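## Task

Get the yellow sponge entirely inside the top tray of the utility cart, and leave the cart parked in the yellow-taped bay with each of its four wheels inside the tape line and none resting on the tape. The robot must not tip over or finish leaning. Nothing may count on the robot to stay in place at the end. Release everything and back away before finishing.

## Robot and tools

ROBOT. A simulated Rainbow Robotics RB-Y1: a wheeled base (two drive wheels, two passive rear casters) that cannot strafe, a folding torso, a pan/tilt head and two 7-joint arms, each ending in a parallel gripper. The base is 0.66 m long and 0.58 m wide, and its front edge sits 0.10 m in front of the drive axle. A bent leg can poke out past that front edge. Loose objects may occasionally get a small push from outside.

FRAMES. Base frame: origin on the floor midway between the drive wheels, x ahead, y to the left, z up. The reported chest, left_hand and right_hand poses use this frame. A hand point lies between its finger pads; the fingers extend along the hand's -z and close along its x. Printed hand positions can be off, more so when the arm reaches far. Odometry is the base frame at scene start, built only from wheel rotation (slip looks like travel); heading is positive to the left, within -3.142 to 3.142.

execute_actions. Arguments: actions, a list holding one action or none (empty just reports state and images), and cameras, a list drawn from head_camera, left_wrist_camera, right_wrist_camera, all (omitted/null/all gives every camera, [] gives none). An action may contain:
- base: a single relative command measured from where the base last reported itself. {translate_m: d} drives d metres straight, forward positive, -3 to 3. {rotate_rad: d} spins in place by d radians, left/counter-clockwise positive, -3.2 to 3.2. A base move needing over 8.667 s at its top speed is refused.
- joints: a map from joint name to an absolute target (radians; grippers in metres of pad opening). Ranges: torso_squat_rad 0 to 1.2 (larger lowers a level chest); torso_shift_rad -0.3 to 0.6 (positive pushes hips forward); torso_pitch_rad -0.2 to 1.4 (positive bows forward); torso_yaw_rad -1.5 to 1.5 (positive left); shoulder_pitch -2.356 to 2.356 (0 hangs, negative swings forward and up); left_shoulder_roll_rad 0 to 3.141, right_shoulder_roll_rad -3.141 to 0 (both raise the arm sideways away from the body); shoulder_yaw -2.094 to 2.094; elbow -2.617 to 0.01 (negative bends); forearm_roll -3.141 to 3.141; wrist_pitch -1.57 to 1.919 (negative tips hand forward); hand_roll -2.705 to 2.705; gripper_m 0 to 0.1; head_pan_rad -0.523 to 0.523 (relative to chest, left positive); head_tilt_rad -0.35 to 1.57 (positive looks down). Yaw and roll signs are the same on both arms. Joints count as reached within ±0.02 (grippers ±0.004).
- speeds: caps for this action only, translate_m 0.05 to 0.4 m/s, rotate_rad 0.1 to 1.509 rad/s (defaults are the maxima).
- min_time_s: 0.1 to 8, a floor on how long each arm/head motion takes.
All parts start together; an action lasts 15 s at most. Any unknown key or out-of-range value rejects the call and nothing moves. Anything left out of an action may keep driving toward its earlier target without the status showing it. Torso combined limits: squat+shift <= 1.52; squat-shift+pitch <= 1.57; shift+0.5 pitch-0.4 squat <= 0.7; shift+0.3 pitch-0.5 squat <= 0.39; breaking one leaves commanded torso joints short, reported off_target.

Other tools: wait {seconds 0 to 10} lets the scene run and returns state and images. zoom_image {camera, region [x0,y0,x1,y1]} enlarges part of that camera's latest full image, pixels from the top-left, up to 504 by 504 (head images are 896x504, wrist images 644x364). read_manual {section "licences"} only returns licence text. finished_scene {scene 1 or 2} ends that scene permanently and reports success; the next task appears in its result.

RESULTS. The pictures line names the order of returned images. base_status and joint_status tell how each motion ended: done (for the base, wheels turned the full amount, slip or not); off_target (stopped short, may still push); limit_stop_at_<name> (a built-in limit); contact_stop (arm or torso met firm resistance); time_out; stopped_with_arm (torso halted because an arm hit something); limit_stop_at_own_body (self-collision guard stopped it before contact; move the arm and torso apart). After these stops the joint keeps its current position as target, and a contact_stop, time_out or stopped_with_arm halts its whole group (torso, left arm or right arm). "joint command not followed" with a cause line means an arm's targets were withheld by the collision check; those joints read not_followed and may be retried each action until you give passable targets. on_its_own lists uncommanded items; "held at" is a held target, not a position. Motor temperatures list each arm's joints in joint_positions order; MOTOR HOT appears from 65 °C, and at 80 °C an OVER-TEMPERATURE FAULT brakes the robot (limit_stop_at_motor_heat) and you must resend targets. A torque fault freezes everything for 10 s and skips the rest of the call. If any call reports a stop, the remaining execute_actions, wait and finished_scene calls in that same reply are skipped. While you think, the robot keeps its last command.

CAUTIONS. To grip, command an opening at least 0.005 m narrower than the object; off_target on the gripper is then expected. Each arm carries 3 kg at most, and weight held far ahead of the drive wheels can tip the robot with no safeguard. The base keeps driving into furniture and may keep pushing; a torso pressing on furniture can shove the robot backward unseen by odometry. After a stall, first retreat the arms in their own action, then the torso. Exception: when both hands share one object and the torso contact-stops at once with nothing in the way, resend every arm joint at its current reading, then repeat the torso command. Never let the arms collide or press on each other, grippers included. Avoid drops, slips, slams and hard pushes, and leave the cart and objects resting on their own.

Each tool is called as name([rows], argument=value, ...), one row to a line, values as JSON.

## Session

execute_actions([
  {"joints":{"head_tilt_rad":0.55,"head_pan_rad":0.5}},
], cameras=["head_camera"])

execute_actions([
  {"joints":{"head_pan_rad":-0.5}},
], cameras=["head_camera"])

Scene clock: 1.00 s.
Motor temperatures (°C, as the motors report them): left_arm=[29 27 29 31 34 35 32] | right_arm=[31 28 27 33 38 34 33]
base_odometry: x=+0.000 y=+0.000 heading=+0.000 (m, m, rad; odometry frame)
base_status: not commanded
joint_positions: torso_squat_rad=+0.350 torso_shift_rad=+0.000 torso_pitch_rad=+0.000 torso_yaw_rad=+0.001 left_shoulder_pitch_rad=-0.031 left_shoulder_roll_rad=+0.020 left_shoulder_yaw_rad=+0.044 left_elbow_rad=-0.288 left_forearm_roll_rad=-0.024 left_wrist_pitch_rad=+0.012 left_hand_roll_rad=+0.024 left_gripper_m=+0.100 right_shoulder_pitch_rad=-0.015 right_shoulder_roll_rad=-0.030 right_shoulder_yaw_rad=+0.038 right_elbow_rad=-0.122 right_forearm_roll_rad=+0.003 right_wrist_pitch_rad=-0.018 right_hand_roll_rad=+0.024 right_gripper_m=+0.100 head_pan_rad=+0.500 head_tilt_rad=+0.550
joint_status: all done
chest: x=-0.2282 y=+0.0006 z=+1.2474 quat_wxyz=(+1.000, +0.000, +0.000, +0.000) (m; base frame)
left_hand: x=-0.0696 y=+0.2399 z=+0.5798 quat_wxyz=(+0.988, +0.012, -0.152, +0.015) (m; base frame)
right_hand: x=-0.1539 y=-0.2400 z=+0.5666 quat_wxyz=(+0.996, -0.015, -0.076, +0.036) (m; base frame)
pictures: head_camera
Images, in order (width x height): head_camera 896x504.

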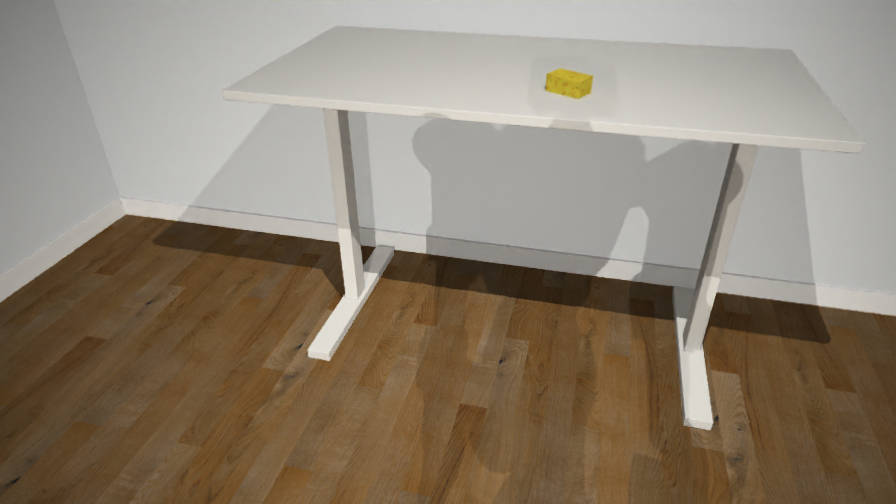

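Scene clock: 2.33 s.
Motor temperatures (°C, as the motors report them): left_arm=[29 27 29 31 34 35 32] | right_arm=[31 28 27 33 38 34 33]
base_odometry: x=+0.000 y=+0.000 heading=+0.000 (m, m, rad; odometry frame)
base_status: not commanded
joint_positions: torso_squat_rad=+0.350 torso_shift_rad=+0.000 torso_pitch_rad=+0.000 torso_yaw_rad=+0.001 left_shoulder_pitch_rad=-0.031 left_shoulder_roll_rad=+0.020 left_shoulder_yaw_rad=+0.044 left_elbow_rad=-0.288 left_forearm_roll_rad=-0.024 left_wrist_pitch_rad=+0.012 left_hand_roll_rad=+0.024 left_gripper_m=+0.100 right_shoulder_pitch_rad=-0.015 right_shoulder_roll_rad=-0.030 right_shoulder_yaw_rad=+0.038 right_elbow_rad=-0.122 right_forearm_roll_rad=+0.003 right_wrist_pitch_rad=-0.018 right_hand_roll_rad=+0.024 right_gripper_m=+0.100 head_pan_rad=-0.500 head_tilt_rad=+0.550
joint_status: all done
chest: x=-0.2282 y=+0.0006 z=+1.2474 quat_wxyz=(+1.000, +0.000, +0.000, +0.000) (m; base frame)
left_hand: x=-0.0696 y=+0.2399 z=+0.5798 quat_wxyz=(+0.988, +0.012, -0.152, +0.015) (m; base frame)
right_hand: x=-0.1539 y=-0.2400 z=+0.5666 quat_wxyz=(+0.996, -0.015, -0.076, +0.036) (m; base frame)
pictures: head_camera
Images, in order (width x height): head_camera 896x504.

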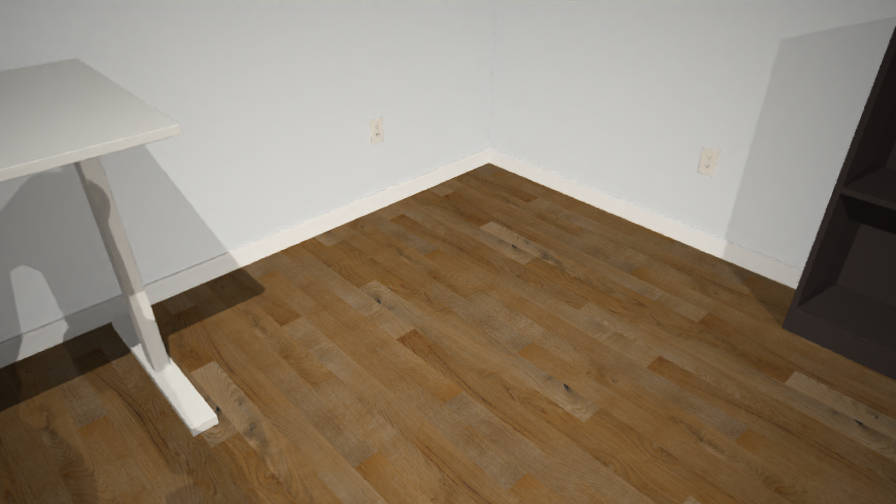

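execute_actions([
  {"base":{"rotate_rad":0.4},"joints":{"head_pan_rad":0,"torso_squat_rad":0,"right_shoulder_pitch_rad":0,"right_shoulder_roll_rad":-0.02,"right_shoulder_yaw_rad":0,"right_elbow_rad":-2.2,"right_forearm_roll_rad":0,"right_wrist_pitch_rad":1.1,"right_hand_roll_rad":1.57}},
], cameras=["head_camera"])

execute_actions([
  {"base":{"translate_m":0.8}},
], cameras=["head_camera"])

Scene clock: 17.47 s.
Motor temperatures (°C, as the motors report them): left_arm=[29 27 29 31 34 35 32] | right_arm=[31 28 27 33 38 34 33]
base_odometry: x=+0.000 y=+0.000 heading=+0.399 (m, m, rad; odometry frame)
base_status: done
joint_positions: torso_squat_rad=+0.000 torso_shift_rad=+0.000 torso_pitch_rad=+0.000 torso_yaw_rad=+0.001 left_shoulder_pitch_rad=-0.031 left_shoulder_roll_rad=+0.020 left_shoulder_yaw_rad=+0.044 left_elbow_rad=-0.288 left_forearm_roll_rad=-0.024 left_wrist_pitch_rad=+0.012 left_hand_roll_rad=+0.024 left_gripper_m=+0.100 right_shoulder_pitch_rad=+0.000 right_shoulder_roll_rad=-0.020 right_shoulder_yaw_rad=+0.000 right_elbow_rad=-2.200 right_forearm_roll_rad=+0.000 right_wrist_pitch_rad=+1.100 right_hand_roll_rad=+1.570 right_gripper_m=+0.100 head_pan_rad=+0.000 head_tilt_rad=+0.550
joint_status: all done
chest: x=-0.2282 y=+0.0006 z=+1.2899 quat_wxyz=(+1.000, +0.000, +0.000, +0.000) (m; base frame)
left_hand: x=-0.0696 y=+0.2399 z=+0.6223 quat_wxyz=(+0.988, +0.012, -0.152, +0.015) (m; base frame)
right_hand: x=+0.2338 y=-0.2240 z=+1.1152 quat_wxyz=(+0.599, -0.375, -0.364, +0.607) (m; base frame)
pictures: head_camera
Images, in order (width x height): head_camera 896x504.

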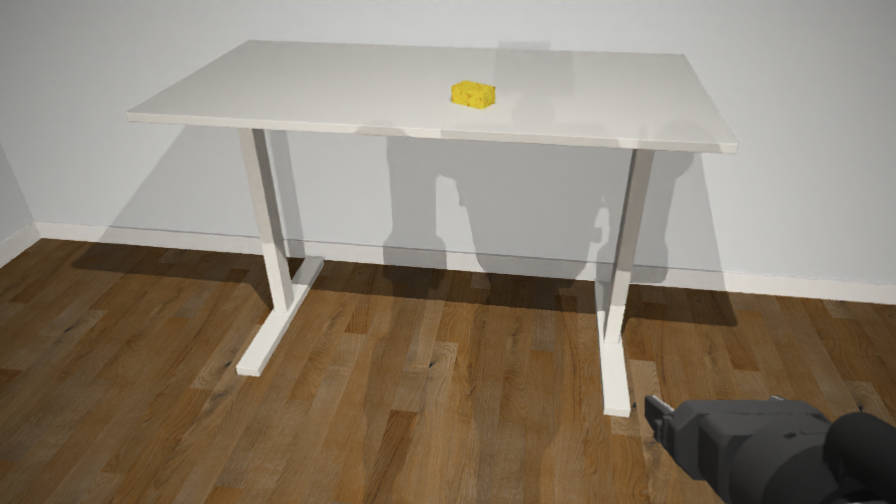

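Scene clock: 21.03 s.
Motor temperatures (°C, as the motors report them): left_arm=[29 27 29 31 34 35 32] | right_arm=[31 28 27 33 38 34 33]
base_odometry: x=+0.737 y=+0.311 heading=+0.400 (m, m, rad; odometry frame)
base_status: done
joint_positions: torso_squat_rad=+0.000 torso_shift_rad=+0.000 torso_pitch_rad=+0.000 torso_yaw_rad=+0.001 left_shoulder_pitch_rad=-0.031 left_shoulder_roll_rad=+0.020 left_shoulder_yaw_rad=+0.044 left_elbow_rad=-0.288 left_forearm_roll_rad=-0.024 left_wrist_pitch_rad=+0.012 left_hand_roll_rad=+0.024 left_gripper_m=+0.100 right_shoulder_pitch_rad=+0.000 right_shoulder_roll_rad=-0.020 right_shoulder_yaw_rad=+0.000 right_elbow_rad=-2.200 right_forearm_roll_rad=+0.000 right_wrist_pitch_rad=+1.100 right_hand_roll_rad=+1.570 right_gripper_m=+0.100 head_pan_rad=+0.000 head_tilt_rad=+0.550
joint_status: not commanded
chest: x=-0.2282 y=+0.0006 z=+1.2899 quat_wxyz=(+1.000, +0.000, +0.000, +0.000) (m; base frame)
left_hand: x=-0.0696 y=+0.2399 z=+0.6223 quat_wxyz=(+0.988, +0.012, -0.152, +0.015) (m; base frame)
right_hand: x=+0.2337 y=-0.2240 z=+1.1152 quat_wxyz=(+0.599, -0.375, -0.364, +0.607) (m; base frame)
pictures: head_camera
Images, in order (width x height): head_camera 896x504.

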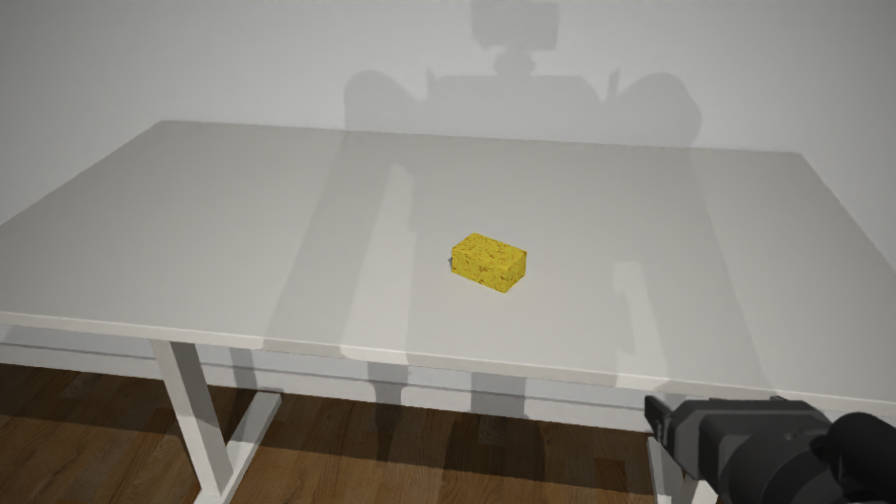

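execute_actions([
  {"base":{"translate_m":0.1},"joints":{"right_shoulder_pitch_rad":-0.5,"right_shoulder_yaw_rad":0.3,"right_elbow_rad":-1.95,"right_wrist_pitch_rad":1.9,"right_hand_roll_rad":2.1,"head_tilt_rad":0.75}},
], cameras=["head_camera","right_wrist_camera"])

Scene clock: 39.63 s.
Motor temperatures (°C, as the motors report them): left_arm=[29 27 29 31 34 35 32] | right_arm=[32 28 27 34 38 34 33]
base_odometry: x=+0.829 y=+0.350 heading=+0.400 (m, m, rad; odometry frame)
base_status: done
joint_positions: torso_squat_rad=+0.000 torso_shift_rad=+0.000 torso_pitch_rad=+0.000 torso_yaw_rad=+0.001 left_shoulder_pitch_rad=-0.031 left_shoulder_roll_rad=+0.020 left_shoulder_yaw_rad=+0.044 left_elbow_rad=-0.288 left_forearm_roll_rad=-0.024 left_wrist_pitch_rad=+0.012 left_hand_roll_rad=+0.024 left_gripper_m=+0.100 right_shoulder_pitch_rad=-0.500 right_shoulder_roll_rad=-0.020 right_shoulder_yaw_rad=+0.300 right_elbow_rad=-1.950 right_forearm_roll_rad=+0.000 right_wrist_pitch_rad=+1.900 right_hand_roll_rad=+2.100 right_gripper_m=+0.100 head_pan_rad=+0.000 head_tilt_rad=+0.750
joint_status: all done
chest: x=-0.2282 y=+0.0007 z=+1.2899 quat_wxyz=(+1.000, +0.000, +0.000, +0.000) (m; base frame)
left_hand: x=-0.0695 y=+0.2399 z=+0.6223 quat_wxyz=(+0.988, +0.012, -0.152, +0.015) (m; base frame)
right_hand: x=+0.2030 y=-0.0797 z=+1.0985 quat_wxyz=(+0.270, -0.239, -0.092, +0.928) (m; base frame)
pictures: head_camera, right_wrist_camera
Images, in order (width x height): head_camera 896x504, right_wrist_camera 644x364.

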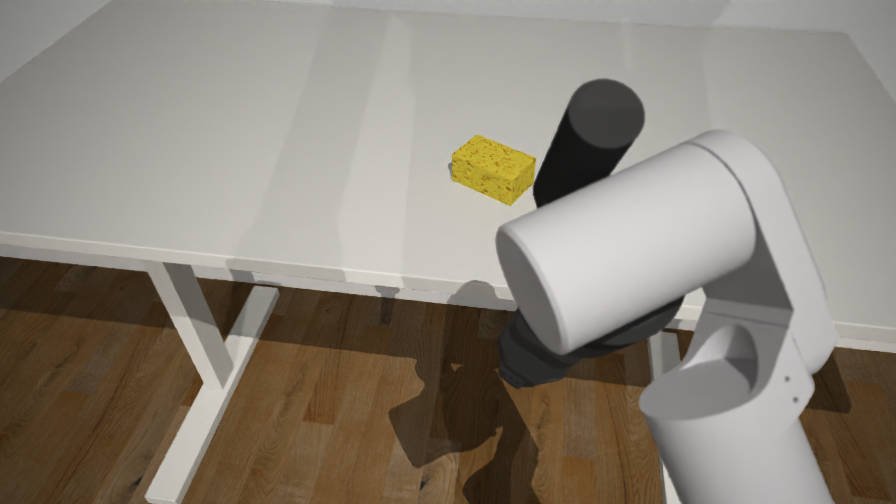

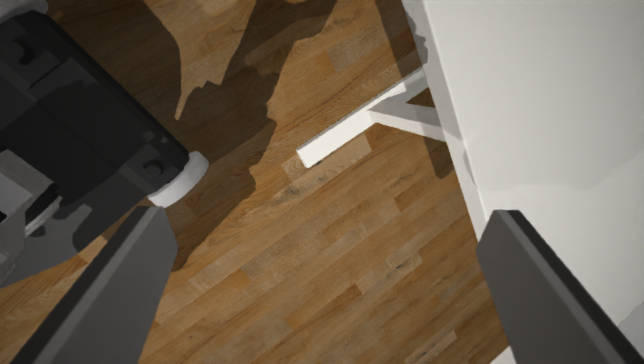

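execute_actions([
  {"base":{"translate_m":0.1},"joints":{"right_shoulder_pitch_rad":-1.0,"right_shoulder_yaw_rad":0.15,"right_elbow_rad":-1.2,"right_hand_roll_rad":2.1},"min_time_s":2},
], cameras=["head_camera","right_wrist_camera"])

Scene clock: 51.33 s.
Motor temperatures (°C, as the motors report them): left_arm=[29 27 29 31 34 35 32] | right_arm=[32 28 27 34 38 34 33]
base_odometry: x=+0.921 y=+0.389 heading=+0.401 (m, m, rad; odometry frame)
base_status: done
joint_positions: torso_squat_rad=+0.000 torso_shift_rad=+0.000 torso_pitch_rad=+0.000 torso_yaw_rad=+0.001 left_shoulder_pitch_rad=-0.031 left_shoulder_roll_rad=+0.020 left_shoulder_yaw_rad=+0.044 left_elbow_rad=-0.288 left_forearm_roll_rad=-0.024 left_wrist_pitch_rad=+0.012 left_hand_roll_rad=+0.024 left_gripper_m=+0.100 right_shoulder_pitch_rad=-1.000 right_shoulder_roll_rad=-0.020 right_shoulder_yaw_rad=+0.150 right_elbow_rad=-1.200 right_forearm_roll_rad=+0.000 right_wrist_pitch_rad=+1.900 right_hand_roll_rad=+2.100 right_gripper_m=+0.100 head_pan_rad=+0.000 head_tilt_rad=+0.750
joint_status: all done
chest: x=-0.2282 y=+0.0007 z=+1.2899 quat_wxyz=(+1.000, +0.000, +0.000, +0.000) (m; base frame)
left_hand: x=-0.0695 y=+0.2399 z=+0.6223 quat_wxyz=(+0.988, +0.012, -0.152, +0.015) (m; base frame)
right_hand: x=+0.2832 y=-0.0982 z=+1.1140 quat_wxyz=(+0.309, -0.169, +0.039, +0.935) (m; base frame)
pictures: head_camera, right_wrist_camera
Images, in order (width x height): head_camera 896x504, right_wrist_camera 644x364.

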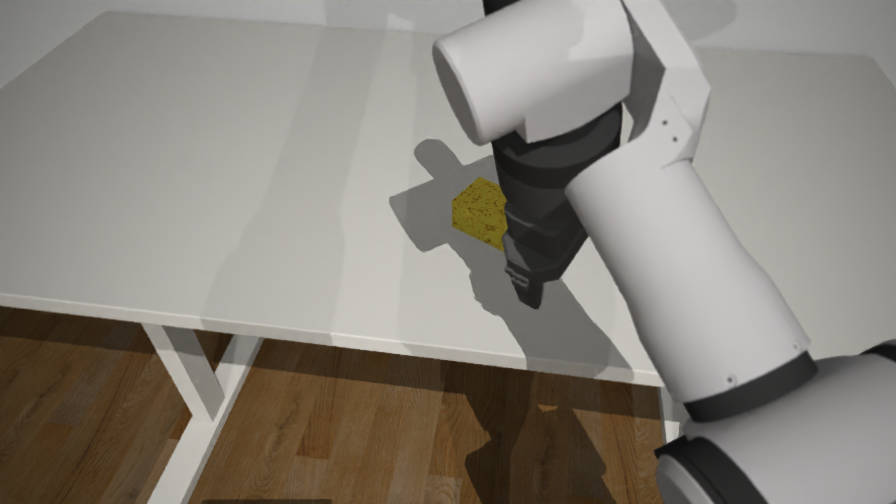

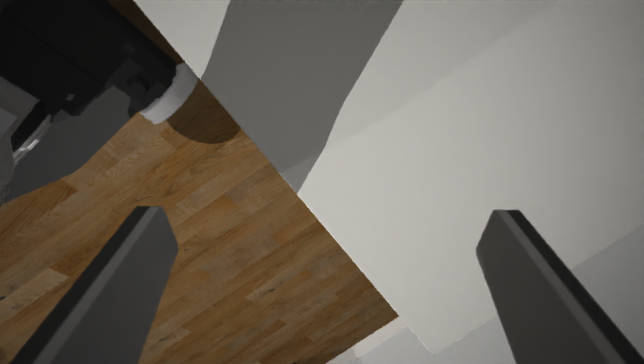

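execute_actions([
  {"base":{"translate_m":0.15},"joints":{"right_shoulder_yaw_rad":0.08,"right_forearm_roll_rad":-0.35,"right_hand_roll_rad":2.0,"right_elbow_rad":-1.3},"min_time_s":1.2},
], cameras=["head_camera","right_wrist_camera"])

Scene clock: 60.50 s.
Motor temperatures (°C, as the motors report them): left_arm=[29 27 29 31 34 35 32] | right_arm=[33 28 27 34 38 34 33]
base_odometry: x=+1.059 y=+0.448 heading=+0.402 (m, m, rad; odometry frame)
base_status: done
joint_positions: torso_squat_rad=+0.000 torso_shift_rad=+0.000 torso_pitch_rad=+0.000 torso_yaw_rad=+0.001 left_shoulder_pitch_rad=-0.031 left_shoulder_roll_rad=+0.020 left_shoulder_yaw_rad=+0.044 left_elbow_rad=-0.288 left_forearm_roll_rad=-0.024 left_wrist_pitch_rad=+0.012 left_hand_roll_rad=+0.024 left_gripper_m=+0.100 right_shoulder_pitch_rad=-1.000 right_shoulder_roll_rad=-0.020 right_shoulder_yaw_rad=+0.080 right_elbow_rad=-1.300 right_forearm_roll_rad=-0.350 right_wrist_pitch_rad=+1.900 right_hand_roll_rad=+2.000 right_gripper_m=+0.100 head_pan_rad=+0.000 head_tilt_rad=+0.750
joint_status: all done
chest: x=-0.2282 y=+0.0007 z=+1.2899 quat_wxyz=(+1.000, +0.000, +0.000, +0.000) (m; base frame)
left_hand: x=-0.0695 y=+0.2399 z=+0.6223 quat_wxyz=(+0.988, +0.012, -0.152, +0.015) (m; base frame)
right_hand: x=+0.2615 y=-0.0270 z=+1.1378 quat_wxyz=(+0.298, -0.079, -0.130, +0.942) (m; base frame)
pictures: head_camera, right_wrist_camera
Images, in order (width x height): head_camera 896x504, right_wrist_camera 644x364.

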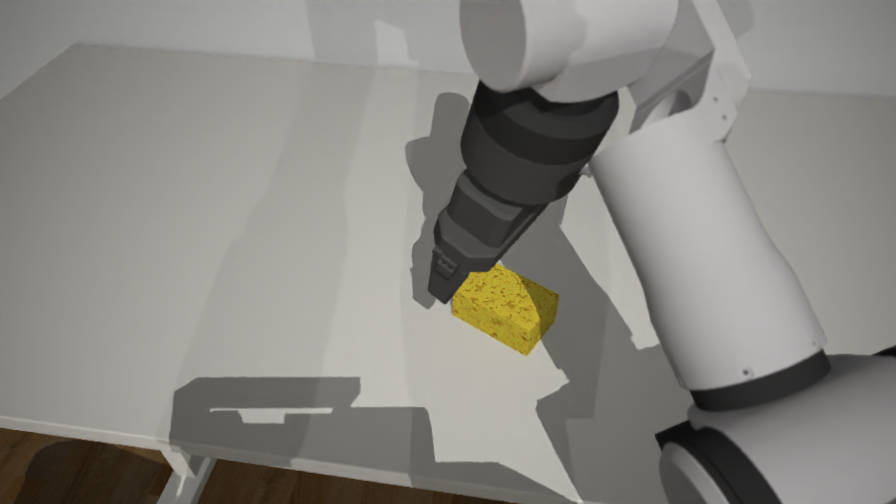

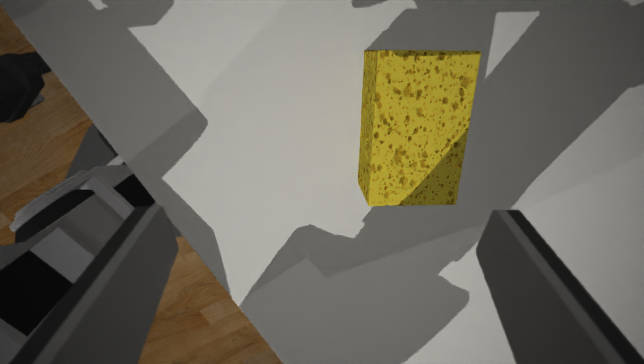

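execute_actions([
  {"base":{"translate_m":0.045},"joints":{"torso_yaw_rad":-0.08,"torso_squat_rad":0.33,"right_hand_roll_rad":2.05}},
], cameras=["head_camera","right_wrist_camera"])

Scene clock: 66.93 s.
Motor temperatures (°C, as the motors report them): left_arm=[29 27 29 31 34 35 32] | right_arm=[33 28 27 34 38 34 33]
base_odometry: x=+1.101 y=+0.465 heading=+0.402 (m, m, rad; odometry frame)
base_status: done
joint_positions: torso_squat_rad=+0.330 torso_shift_rad=+0.000 torso_pitch_rad=+0.000 torso_yaw_rad=-0.080 left_shoulder_pitch_rad=-0.031 left_shoulder_roll_rad=+0.020 left_shoulder_yaw_rad=+0.044 left_elbow_rad=-0.288 left_forearm_roll_rad=-0.024 left_wrist_pitch_rad=+0.012 left_hand_roll_rad=+0.024 left_gripper_m=+0.100 right_shoulder_pitch_rad=-1.000 right_shoulder_roll_rad=-0.020 right_shoulder_yaw_rad=+0.080 right_elbow_rad=-1.300 right_forearm_roll_rad=-0.350 right_wrist_pitch_rad=+1.900 right_hand_roll_rad=+2.050 right_gripper_m=+0.100 head_pan_rad=+0.000 head_tilt_rad=+0.750
joint_status: all done
chest: x=-0.2283 y=+0.0006 z=+1.2521 quat_wxyz=(+0.999, +0.000, +0.000, -0.040) (m; base frame)
left_hand: x=-0.0506 y=+0.2263 z=+0.5846 quat_wxyz=(+0.988, +0.006, -0.153, -0.025) (m; base frame)
right_hand: x=+0.2577 y=-0.0665 z=+1.1002 quat_wxyz=(+0.312, -0.088, -0.125, +0.938) (m; base frame)
pictures: head_camera, right_wrist_camera
Images, in order (width x height): head_camera 896x504, right_wrist_camera 644x364.

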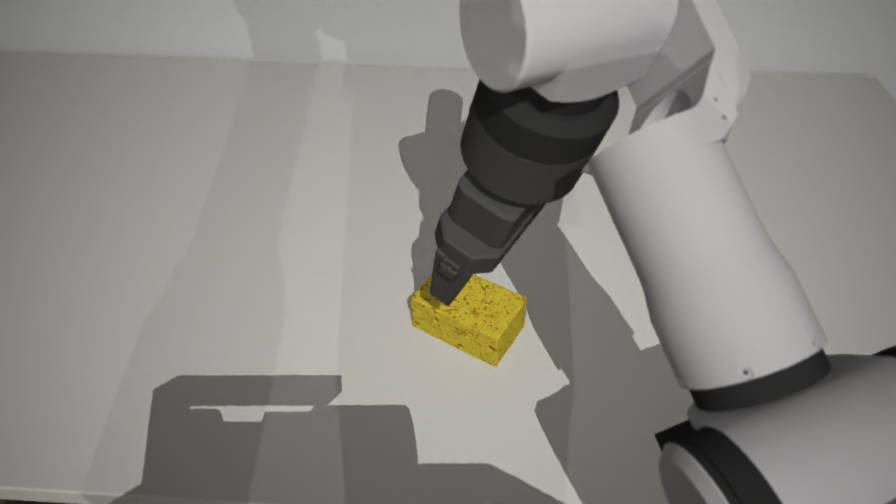

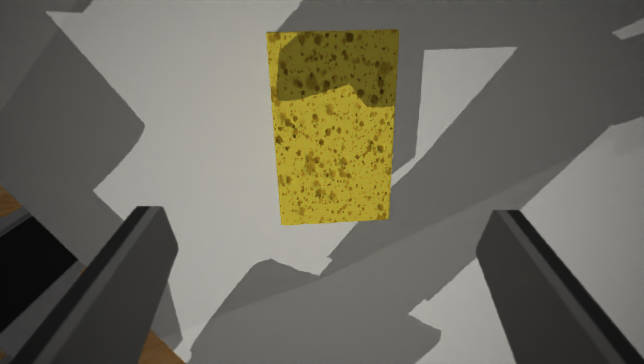

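execute_actions([
  {"base":{"translate_m":0.012},"joints":{"torso_squat_rad":0.56,"torso_yaw_rad":-0.055}},
], cameras=["head_camera","right_wrist_camera"])

Scene clock: 72.97 s.
Motor temperatures (°C, as the motors report them): left_arm=[29 27 29 31 34 35 32] | right_arm=[34 28 27 34 38 34 33]
base_odometry: x=+1.112 y=+0.470 heading=+0.402 (m, m, rad; odometry frame)
base_status: done
joint_positions: torso_squat_rad=+0.560 torso_shift_rad=+0.000 torso_pitch_rad=+0.000 torso_yaw_rad=-0.055 left_shoulder_pitch_rad=-0.031 left_shoulder_roll_rad=+0.020 left_shoulder_yaw_rad=+0.044 left_elbow_rad=-0.288 left_forearm_roll_rad=-0.024 left_wrist_pitch_rad=+0.012 left_hand_roll_rad=+0.024 left_gripper_m=+0.100 right_shoulder_pitch_rad=-1.000 right_shoulder_roll_rad=-0.020 right_shoulder_yaw_rad=+0.080 right_elbow_rad=-1.300 right_forearm_roll_rad=-0.350 right_wrist_pitch_rad=+1.900 right_hand_roll_rad=+2.050 right_gripper_m=+0.100 head_pan_rad=+0.000 head_tilt_rad=+0.750
joint_status: all done
chest: x=-0.2283 y=+0.0006 z=+1.1830 quat_wxyz=(+1.000, +0.000, +0.000, -0.028) (m; base frame)
left_hand: x=-0.0563 y=+0.2306 z=+0.5154 quat_wxyz=(+0.988, +0.008, -0.153, -0.012) (m; base frame)
right_hand: x=+0.2592 y=-0.0544 z=+1.0310 quat_wxyz=(+0.300, -0.086, -0.126, +0.941) (m; base frame)
pictures: head_camera, right_wrist_camera
Images, in order (width x height): head_camera 896x504, right_wrist_camera 644x364.

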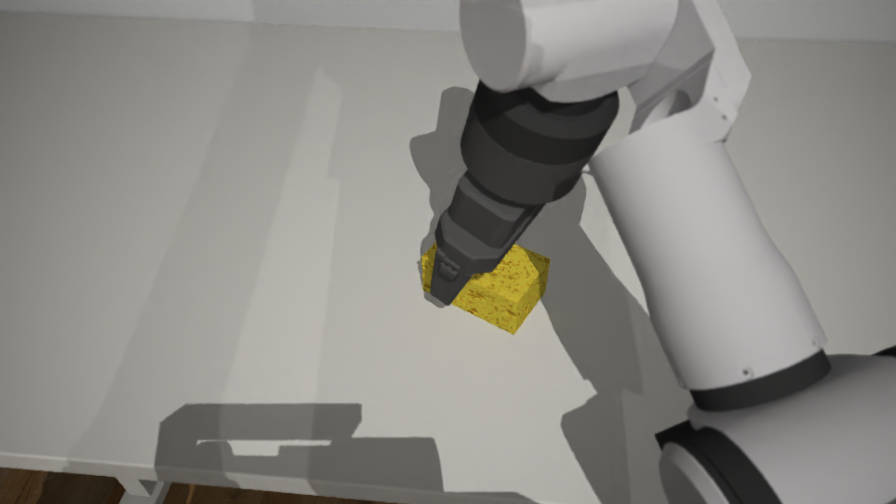

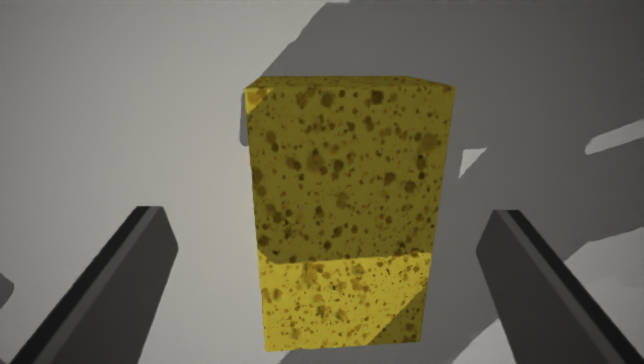

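execute_actions([
  {"joints":{"torso_squat_rad":0.61,"torso_yaw_rad":-0.075}},
], cameras=[])

execute_actions([
  {"joints":{"right_gripper_m":0.04}},
], cameras=["right_wrist_camera"])

execute_actions([
  {"joints":{"torso_squat_rad":0.4,"torso_yaw_rad":0,"head_tilt_rad":0.55,"head_pan_rad":0.5}},
], cameras=[])

execute_actions([
  {"base":{"translate_m":-0.75}},
], cameras=["right_wrist_camera"])

execute_actions([
  {"base":{"rotate_rad":2.9},"joints":{"right_shoulder_yaw_rad":-0.5}},
], cameras=["head_camera"])

execute_actions([
  {"joints":{"head_pan_rad":-0.45}},
], cameras=["head_camera"])

Scene clock: 83.73 s.
Motor temperatures (°C, as the motors report them): left_arm=[29 27 29 31 34 35 32] | right_arm=[34 28 27 35 38 34 33]
base_odometry: x=+1.112 y=+0.470 heading=+0.402 (m, m, rad; odometry frame)
base_status: not commanded
joint_positions: torso_squat_rad=+0.610 torso_shift_rad=+0.000 torso_pitch_rad=+0.000 torso_yaw_rad=-0.075 left_shoulder_pitch_rad=-0.031 left_shoulder_roll_rad=+0.020 left_shoulder_yaw_rad=+0.044 left_elbow_rad=-0.288 left_forearm_roll_rad=-0.024 left_wrist_pitch_rad=+0.012 left_hand_roll_rad=+0.024 left_gripper_m=+0.100 right_shoulder_pitch_rad=-1.000 right_shoulder_roll_rad=-0.020 right_shoulder_yaw_rad=+0.080 right_elbow_rad=-1.300 right_forearm_roll_rad=-0.350 right_wrist_pitch_rad=+1.900 right_hand_roll_rad=+2.050 right_gripper_m=+0.100 head_pan_rad=+0.000 head_tilt_rad=+0.750
joint_status: all done
chest: x=-0.2283 y=+0.0006 z=+1.1637 quat_wxyz=(+0.999, +0.000, +0.000, -0.037) (m; base frame)
left_hand: x=-0.0517 y=+0.2271 z=+0.4961 quat_wxyz=(+0.988, +0.006, -0.153, -0.022) (m; base frame)
right_hand: x=+0.2580 y=-0.0641 z=+1.0117 quat_wxyz=(+0.310, -0.088, -0.125, +0.938) (m; base frame)
pictures: none
No camera images: the call's "cameras" was empty. Leave "cameras" out to get every camera's image.

Scene clock: 84.80 s.
Motor temperatures (°C, as the motors report them): left_arm=[29 27 29 31 34 35 32] | right_arm=[34 28 27 35 38 34 33]
base_odometry: x=+1.112 y=+0.470 heading=+0.402 (m, m, rad; odometry frame)
base_status: not commanded
joint_positions: torso_squat_rad=+0.610 torso_shift_rad=+0.000 torso_pitch_rad=+0.000 torso_yaw_rad=-0.075 left_shoulder_pitch_rad=-0.031 left_shoulder_roll_rad=+0.020 left_shoulder_yaw_rad=+0.044 left_elbow_rad=-0.288 left_forearm_roll_rad=-0.024 left_wrist_pitch_rad=+0.012 left_hand_roll_rad=+0.024 left_gripper_m=+0.100 right_shoulder_pitch_rad=-1.000 right_shoulder_roll_rad=-0.020 right_shoulder_yaw_rad=+0.080 right_elbow_rad=-1.300 right_forearm_roll_rad=-0.350 right_wrist_pitch_rad=+1.900 right_hand_roll_rad=+2.050 right_gripper_m=+0.057 head_pan_rad=+0.000 head_tilt_rad=+0.750
joint_status: right_gripper_m off_target (ended at +0.057, target +0.040)
chest: x=-0.2283 y=+0.0006 z=+1.1637 quat_wxyz=(+0.999, +0.000, +0.000, -0.037) (m; base frame)
left_hand: x=-0.0517 y=+0.2271 z=+0.4961 quat_wxyz=(+0.988, +0.006, -0.153, -0.022) (m; base frame)
right_hand: x=+0.2580 y=-0.0641 z=+1.0117 quat_wxyz=(+0.310, -0.088, -0.125, +0.938) (m; base frame)
pictures: right_wrist_camera
Images, in order (width x height): right_wrist_camera 644x364.

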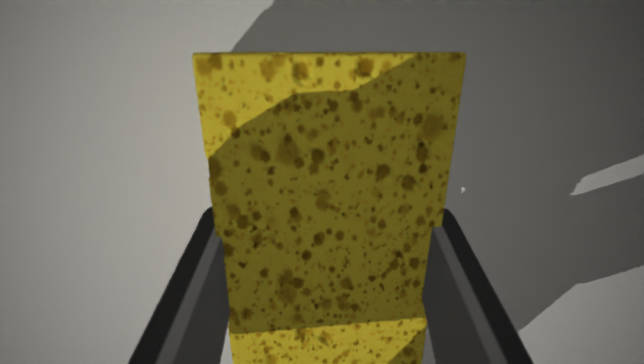

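Scene clock: 86.30 s.
Motor temperatures (°C, as the motors report them): left_arm=[29 27 29 31 34 35 32] | right_arm=[34 28 27 35 38 34 33]
base_odometry: x=+1.112 y=+0.470 heading=+0.402 (m, m, rad; odometry frame)
base_status: not commanded
joint_positions: torso_squat_rad=+0.400 torso_shift_rad=+0.000 torso_pitch_rad=+0.000 torso_yaw_rad=+0.000 left_shoulder_pitch_rad=-0.031 left_shoulder_roll_rad=+0.020 left_shoulder_yaw_rad=+0.044 left_elbow_rad=-0.288 left_forearm_roll_rad=-0.024 left_wrist_pitch_rad=+0.012 left_hand_roll_rad=+0.024 left_gripper_m=+0.100 right_shoulder_pitch_rad=-1.000 right_shoulder_roll_rad=-0.020 right_shoulder_yaw_rad=+0.080 right_elbow_rad=-1.300 right_forearm_roll_rad=-0.350 right_wrist_pitch_rad=+1.900 right_hand_roll_rad=+2.050 right_gripper_m=+0.057 head_pan_rad=+0.500 head_tilt_rad=+0.550
joint_status: all done
chest: x=-0.2282 y=+0.0006 z=+1.2347 quat_wxyz=(+1.000, +0.000, +0.000, +0.000) (m; base frame)
left_hand: x=-0.0693 y=+0.2397 z=+0.5671 quat_wxyz=(+0.988, +0.012, -0.152, +0.015) (m; base frame)
right_hand: x=+0.2616 y=-0.0275 z=+1.0826 quat_wxyz=(+0.274, -0.083, -0.128, +0.949) (m; base frame)
pictures: none
No camera images: the call's "cameras" was empty. Leave "cameras" out to get every camera's image.

Scene clock: 89.93 s.
Motor temperatures (°C, as the motors report them): left_arm=[29 27 29 31 34 35 32] | right_arm=[34 28 27 35 38 34 33]
base_odometry: x=+0.422 y=+0.176 heading=+0.404 (m, m, rad; odometry frame)
base_status: done
joint_positions: torso_squat_rad=+0.400 torso_shift_rad=+0.000 torso_pitch_rad=+0.000 torso_yaw_rad=+0.000 left_shoulder_pitch_rad=-0.031 left_shoulder_roll_rad=+0.020 left_shoulder_yaw_rad=+0.044 left_elbow_rad=-0.288 left_forearm_roll_rad=-0.024 left_wrist_pitch_rad=+0.012 left_hand_roll_rad=+0.024 left_gripper_m=+0.100 right_shoulder_pitch_rad=-1.000 right_shoulder_roll_rad=-0.020 right_shoulder_yaw_rad=+0.080 right_elbow_rad=-1.300 right_forearm_roll_rad=-0.350 right_wrist_pitch_rad=+1.900 right_hand_roll_rad=+2.050 right_gripper_m=+0.057 head_pan_rad=+0.500 head_tilt_rad=+0.550
joint_status: not commanded
chest: x=-0.2283 y=+0.0006 z=+1.2347 quat_wxyz=(+1.000, +0.000, +0.000, +0.000) (m; base frame)
left_hand: x=-0.0693 y=+0.2397 z=+0.5671 quat_wxyz=(+0.988, +0.012, -0.152, +0.015) (m; base frame)
right_hand: x=+0.2615 y=-0.0275 z=+1.0827 quat_wxyz=(+0.274, -0.083, -0.129, +0.949) (m; base frame)
pictures: right_wrist_camera
Images, in order (width x height): right_wrist_camera 644x364.

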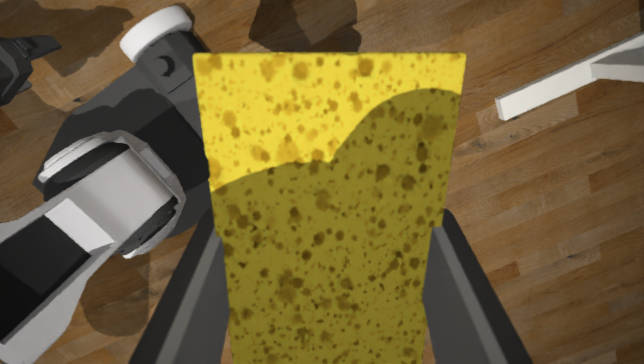

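Scene clock: 95.20 s.
Motor temperatures (°C, as the motors report them): left_arm=[29 27 29 31 34 35 32] | right_arm=[34 28 27 35 38 34 33]
base_odometry: x=+0.422 y=+0.176 heading=-2.981 (m, m, rad; odometry frame)
base_status: done
joint_positions: torso_squat_rad=+0.400 torso_shift_rad=+0.000 torso_pitch_rad=+0.000 torso_yaw_rad=+0.000 left_shoulder_pitch_rad=-0.031 left_shoulder_roll_rad=+0.020 left_shoulder_yaw_rad=+0.044 left_elbow_rad=-0.288 left_forearm_roll_rad=-0.024 left_wrist_pitch_rad=+0.012 left_hand_roll_rad=+0.024 left_gripper_m=+0.100 right_shoulder_pitch_rad=-1.000 right_shoulder_roll_rad=-0.020 right_shoulder_yaw_rad=-0.500 right_elbow_rad=-1.300 right_forearm_roll_rad=-0.350 right_wrist_pitch_rad=+1.900 right_hand_roll_rad=+2.050 right_gripper_m=+0.057 head_pan_rad=+0.500 head_tilt_rad=+0.550
joint_status: all done
chest: x=-0.2283 y=+0.0006 z=+1.2347 quat_wxyz=(+1.000, +0.000, +0.000, +0.000) (m; base frame)
left_hand: x=-0.0693 y=+0.2397 z=+0.5671 quat_wxyz=(+0.988, +0.012, -0.152, +0.015) (m; base frame)
right_hand: x=+0.2991 y=-0.1046 z=+1.1166 quat_wxyz=(+0.447, -0.004, -0.315, +0.837) (m; base frame)
pictures: head_camera
Images, in order (width x height): head_camera 896x504.

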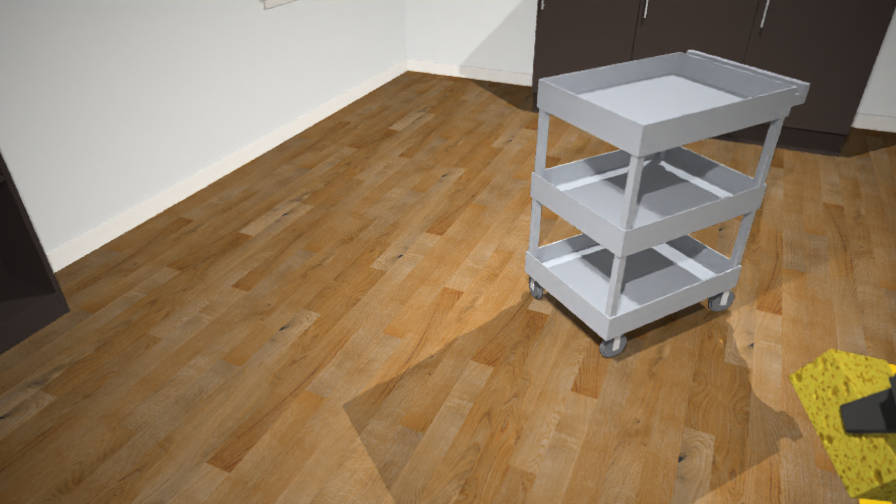

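Scene clock: 96.50 s.
Motor temperatures (°C, as the motors report them): left_arm=[29 27 29 31 34 35 32] | right_arm=[34 28 27 35 38 34 33]
base_odometry: x=+0.422 y=+0.176 heading=-2.981 (m, m, rad; odometry frame)
base_status: not commanded
joint_positions: torso_squat_rad=+0.400 torso_shift_rad=+0.000 torso_pitch_rad=+0.000 torso_yaw_rad=+0.000 left_shoulder_pitch_rad=-0.031 left_shoulder_roll_rad=+0.020 left_shoulder_yaw_rad=+0.044 left_elbow_rad=-0.288 left_forearm_roll_rad=-0.024 left_wrist_pitch_rad=+0.012 left_hand_roll_rad=+0.024 left_gripper_m=+0.100 right_shoulder_pitch_rad=-1.000 right_shoulder_roll_rad=-0.020 right_shoulder_yaw_rad=-0.500 right_elbow_rad=-1.300 right_forearm_roll_rad=-0.350 right_wrist_pitch_rad=+1.900 right_hand_roll_rad=+2.050 right_gripper_m=+0.057 head_pan_rad=-0.450 head_tilt_rad=+0.550
joint_status: all done
chest: x=-0.2283 y=+0.0006 z=+1.2347 quat_wxyz=(+1.000, +0.000, +0.000, +0.000) (m; base frame)
left_hand: x=-0.0693 y=+0.2397 z=+0.5671 quat_wxyz=(+0.988, +0.012, -0.152, +0.015) (m; base frame)
right_hand: x=+0.2991 y=-0.1046 z=+1.1166 quat_wxyz=(+0.447, -0.004, -0.315, +0.837) (m; base frame)
pictures: head_camera
Images, in order (width x height): head_camera 896x504.

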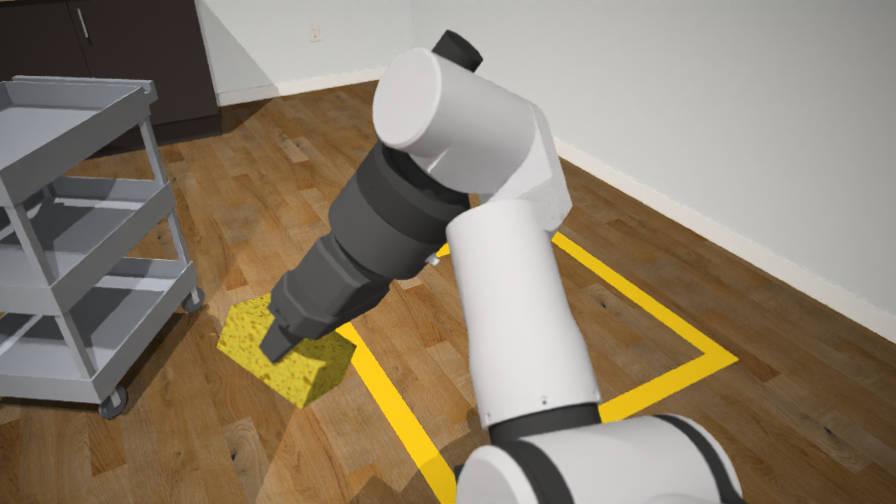

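execute_actions([
  {"base":{"rotate_rad":0.64},"joints":{"right_shoulder_yaw_rad":0.08,"head_pan_rad":0}},
], cameras=["head_camera"])

execute_actions([
  {"base":{"translate_m":2.75}},
], cameras=[])

execute_actions([
  {"base":{"rotate_rad":-2.45},"joints":{"right_shoulder_pitch_rad":-0.3,"right_shoulder_roll_rad":-0.15,"head_tilt_rad":0.65}},
], cameras=["head_camera"])

Scene clock: 113.80 s.
Motor temperatures (°C, as the motors report them): left_arm=[29 27 29 31 34 35 32] | right_arm=[35 28 27 35 38 34 33]
base_odometry: x=+0.422 y=+0.176 heading=-2.342 (m, m, rad; odometry frame)
base_status: done
joint_positions: torso_squat_rad=+0.400 torso_shift_rad=+0.000 torso_pitch_rad=+0.000 torso_yaw_rad=+0.000 left_shoulder_pitch_rad=-0.031 left_shoulder_roll_rad=+0.020 left_shoulder_yaw_rad=+0.044 left_elbow_rad=-0.288 left_forearm_roll_rad=-0.024 left_wrist_pitch_rad=+0.012 left_hand_roll_rad=+0.024 left_gripper_m=+0.100 right_shoulder_pitch_rad=-1.000 right_shoulder_roll_rad=-0.020 right_shoulder_yaw_rad=+0.080 right_elbow_rad=-1.300 right_forearm_roll_rad=-0.350 right_wrist_pitch_rad=+1.900 right_hand_roll_rad=+2.050 right_gripper_m=+0.057 head_pan_rad=+0.000 head_tilt_rad=+0.550
joint_status: all done
chest: x=-0.2283 y=+0.0006 z=+1.2347 quat_wxyz=(+1.000, +0.000, +0.000, +0.000) (m; base frame)
left_hand: x=-0.0693 y=+0.2398 z=+0.5671 quat_wxyz=(+0.988, +0.012, -0.152, +0.015) (m; base frame)
right_hand: x=+0.2615 y=-0.0276 z=+1.0827 quat_wxyz=(+0.275, -0.083, -0.129, +0.949) (m; base frame)
pictures: head_camera
Images, in order (width x height): head_camera 896x504.

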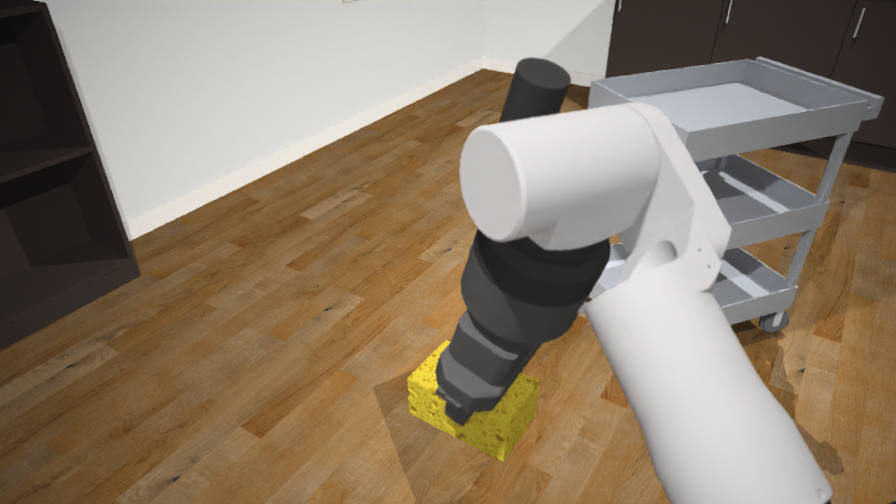

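Scene clock: 122.03 s.
Motor temperatures (°C, as the motors report them): left_arm=[29 27 29 31 34 35 32] | right_arm=[35 28 27 35 38 34 33]
base_odometry: x=-1.494 y=-1.797 heading=-2.341 (m, m, rad; odometry frame)
base_status: done
joint_positions: torso_squat_rad=+0.400 torso_shift_rad=+0.000 torso_pitch_rad=+0.000 torso_yaw_rad=+0.000 left_shoulder_pitch_rad=-0.031 left_shoulder_roll_rad=+0.020 left_shoulder_yaw_rad=+0.044 left_elbow_rad=-0.288 left_forearm_roll_rad=-0.024 left_wrist_pitch_rad=+0.012 left_hand_roll_rad=+0.024 left_gripper_m=+0.100 right_shoulder_pitch_rad=-1.000 right_shoulder_roll_rad=-0.020 right_shoulder_yaw_rad=+0.080 right_elbow_rad=-1.300 right_forearm_roll_rad=-0.350 right_wrist_pitch_rad=+1.900 right_hand_roll_rad=+2.050 right_gripper_m=+0.057 head_pan_rad=+0.000 head_tilt_rad=+0.550
joint_status: not commanded
chest: x=-0.2282 y=+0.0006 z=+1.2347 quat_wxyz=(+1.000, +0.000, +0.000, +0.000) (m; base frame)
left_hand: x=-0.0693 y=+0.2398 z=+0.5671 quat_wxyz=(+0.988, +0.012, -0.152, +0.015) (m; base frame)
right_hand: x=+0.2616 y=-0.0276 z=+1.0827 quat_wxyz=(+0.275, -0.083, -0.129, +0.949) (m; base frame)
pictures: none
No camera images: the call's "cameras" was empty. Leave "cameras" out to get every camera's image.

Scene clock: 127.03 s.
Motor temperatures (°C, as the motors report them): left_arm=[29 27 29 31 34 35 32] | right_arm=[35 28 27 35 38 34 33]
base_odometry: x=-1.493 y=-1.797 heading=+1.493 (m, m, rad; odometry frame)
base_status: done
joint_positions: torso_squat_rad=+0.400 torso_shift_rad=+0.000 torso_pitch_rad=+0.000 torso_yaw_rad=+0.000 left_shoulder_pitch_rad=-0.031 left_shoulder_roll_rad=+0.020 left_shoulder_yaw_rad=+0.044 left_elbow_rad=-0.288 left_forearm_roll_rad=-0.024 left_wrist_pitch_rad=+0.012 left_hand_roll_rad=+0.024 left_gripper_m=+0.100 right_shoulder_pitch_rad=-0.300 right_shoulder_roll_rad=-0.150 right_shoulder_yaw_rad=+0.080 right_elbow_rad=-1.300 right_forearm_roll_rad=-0.350 right_wrist_pitch_rad=+1.900 right_hand_roll_rad=+2.050 right_gripper_m=+0.057 head_pan_rad=+0.000 head_tilt_rad=+0.650
joint_status: all done
chest: x=-0.2283 y=+0.0006 z=+1.2347 quat_wxyz=(+1.000, +0.000, +0.000, +0.000) (m; base frame)
left_hand: x=-0.0694 y=+0.2398 z=+0.5671 quat_wxyz=(+0.988, +0.012, -0.152, +0.015) (m; base frame)
right_hand: x=+0.0568 y=-0.1954 z=+0.8161 quat_wxyz=(+0.439, +0.181, +0.026, +0.880) (m; base frame)
pictures: head_camera
Images, in order (width x height): head_camera 896x504.

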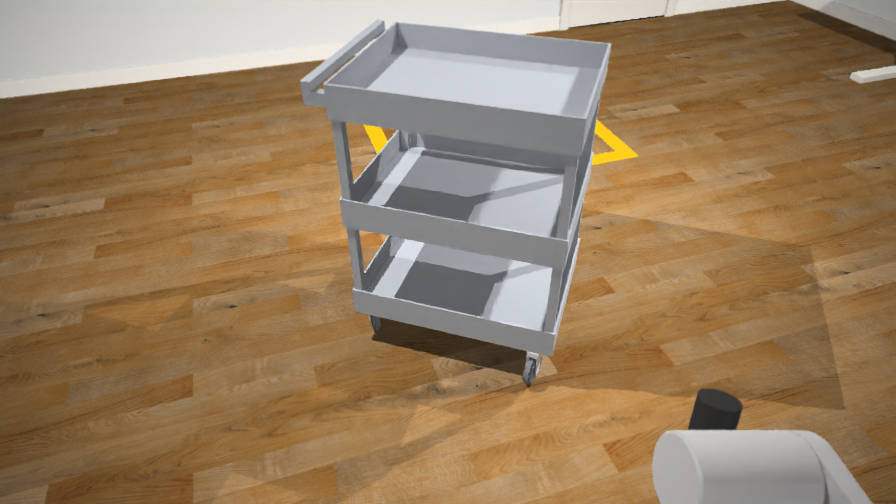

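execute_actions([
  {"base":{"translate_m":0.93},"joints":{"right_shoulder_pitch_rad":-1.5,"right_shoulder_roll_rad":-0.02,"torso_pitch_rad":0.5,"torso_squat_rad":0.5,"head_tilt_rad":0.5}},
], cameras=["head_camera"])

execute_actions([
  {"joints":{"torso_squat_rad":0.75}},
], cameras=["head_camera","right_wrist_camera"])

Scene clock: 142.43 s.
Motor temperatures (°C, as the motors report them): left_arm=[29 27 29 31 34 35 32] | right_arm=[34 28 27 35 38 34 33]
base_odometry: x=-1.421 y=-0.870 heading=+1.493 (m, m, rad; odometry frame)
base_status: done
joint_positions: torso_squat_rad=+0.500 torso_shift_rad=+0.000 torso_pitch_rad=+0.500 torso_yaw_rad=+0.000 left_shoulder_pitch_rad=-0.031 left_shoulder_roll_rad=+0.020 left_shoulder_yaw_rad=+0.044 left_elbow_rad=-0.288 left_forearm_roll_rad=-0.024 left_wrist_pitch_rad=+0.012 left_hand_roll_rad=+0.024 left_gripper_m=+0.100 right_shoulder_pitch_rad=-1.500 right_shoulder_roll_rad=-0.020 right_shoulder_yaw_rad=+0.080 right_elbow_rad=-1.300 right_forearm_roll_rad=-0.350 right_wrist_pitch_rad=+1.900 right_hand_roll_rad=+2.050 right_gripper_m=+0.057 head_pan_rad=+0.000 head_tilt_rad=+0.500
joint_status: all done
chest: x=-0.0799 y=+0.0006 z=+1.1664 quat_wxyz=(+0.969, +0.000, +0.247, +0.000) (m; base frame)
left_hand: x=-0.2605 y=+0.2397 z=+0.5043 quat_wxyz=(+0.995, +0.015, +0.097, +0.011) (m; base frame)
right_hand: x=+0.4029 y=+0.0591 z=+1.0009 quat_wxyz=(+0.199, -0.052, -0.151, +0.967) (m; base frame)
pictures: head_camera
Images, in order (width x height): head_camera 896x504.

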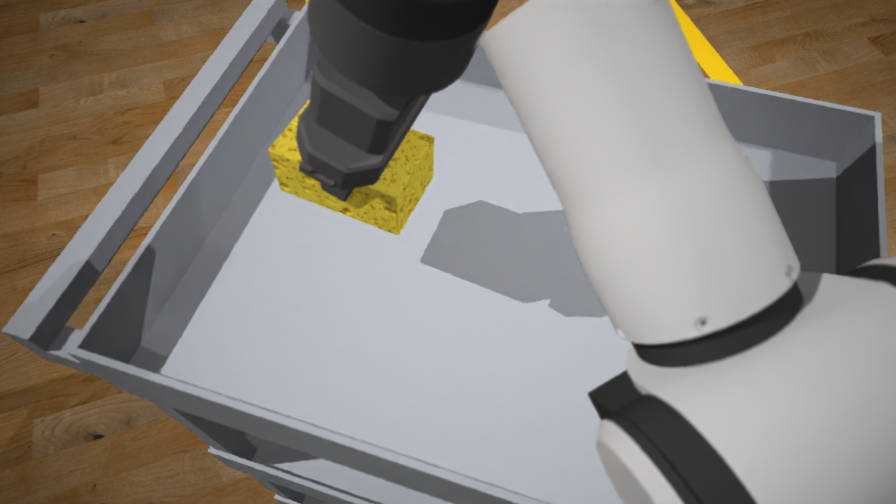

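Scene clock: 144.03 s.
Motor temperatures (°C, as the motors report them): left_arm=[29 27 29 31 34 35 32] | right_arm=[34 28 27 35 38 34 33]
base_odometry: x=-1.421 y=-0.870 heading=+1.493 (m, m, rad; odometry frame)
base_status: not commanded
joint_positions: torso_squat_rad=+0.750 torso_shift_rad=+0.000 torso_pitch_rad=+0.500 torso_yaw_rad=+0.000 left_shoulder_pitch_rad=-0.031 left_shoulder_roll_rad=+0.020 left_shoulder_yaw_rad=+0.044 left_elbow_rad=-0.288 left_forearm_roll_rad=-0.024 left_wrist_pitch_rad=+0.012 left_hand_roll_rad=+0.024 left_gripper_m=+0.100 right_shoulder_pitch_rad=-1.500 right_shoulder_roll_rad=-0.020 right_shoulder_yaw_rad=+0.080 right_elbow_rad=-1.300 right_forearm_roll_rad=-0.350 right_wrist_pitch_rad=+1.900 right_hand_roll_rad=+2.050 right_gripper_m=+0.057 head_pan_rad=+0.000 head_tilt_rad=+0.500
joint_status: all done
chest: x=-0.0799 y=+0.0005 z=+1.0642 quat_wxyz=(+0.969, +0.000, +0.247, +0.000) (m; base frame)
left_hand: x=-0.2604 y=+0.2396 z=+0.4022 quat_wxyz=(+0.995, +0.015, +0.097, +0.011) (m; base frame)
right_hand: x=+0.4028 y=+0.0590 z=+0.8988 quat_wxyz=(+0.199, -0.052, -0.151, +0.967) (m; base frame)
pictures: head_camera, right_wrist_camera
Images, in order (width x height): head_camera 896x504, right_wrist_camera 644x364.

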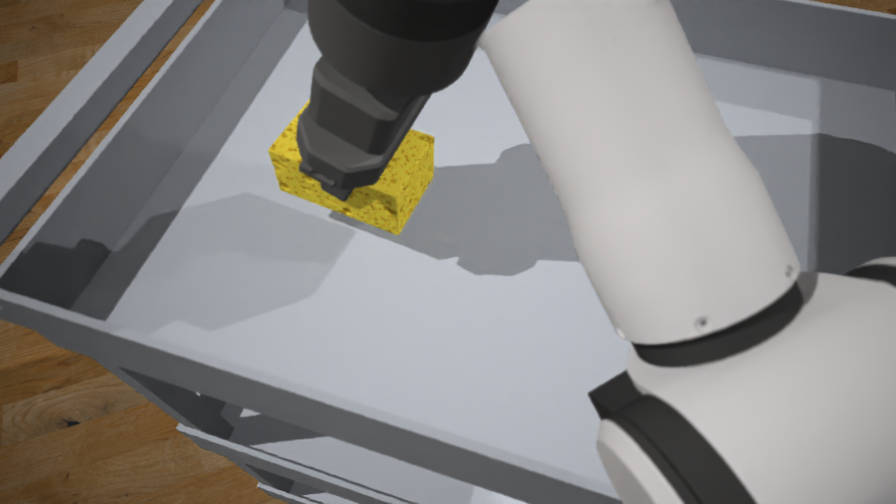

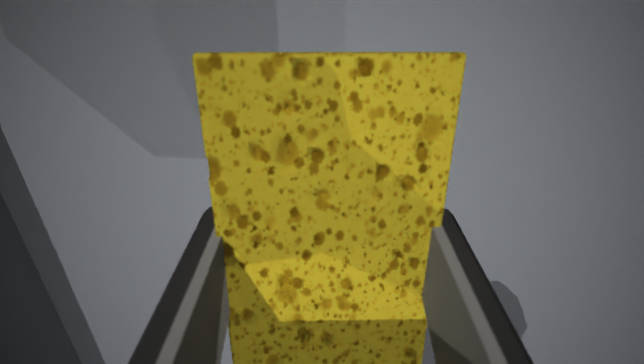

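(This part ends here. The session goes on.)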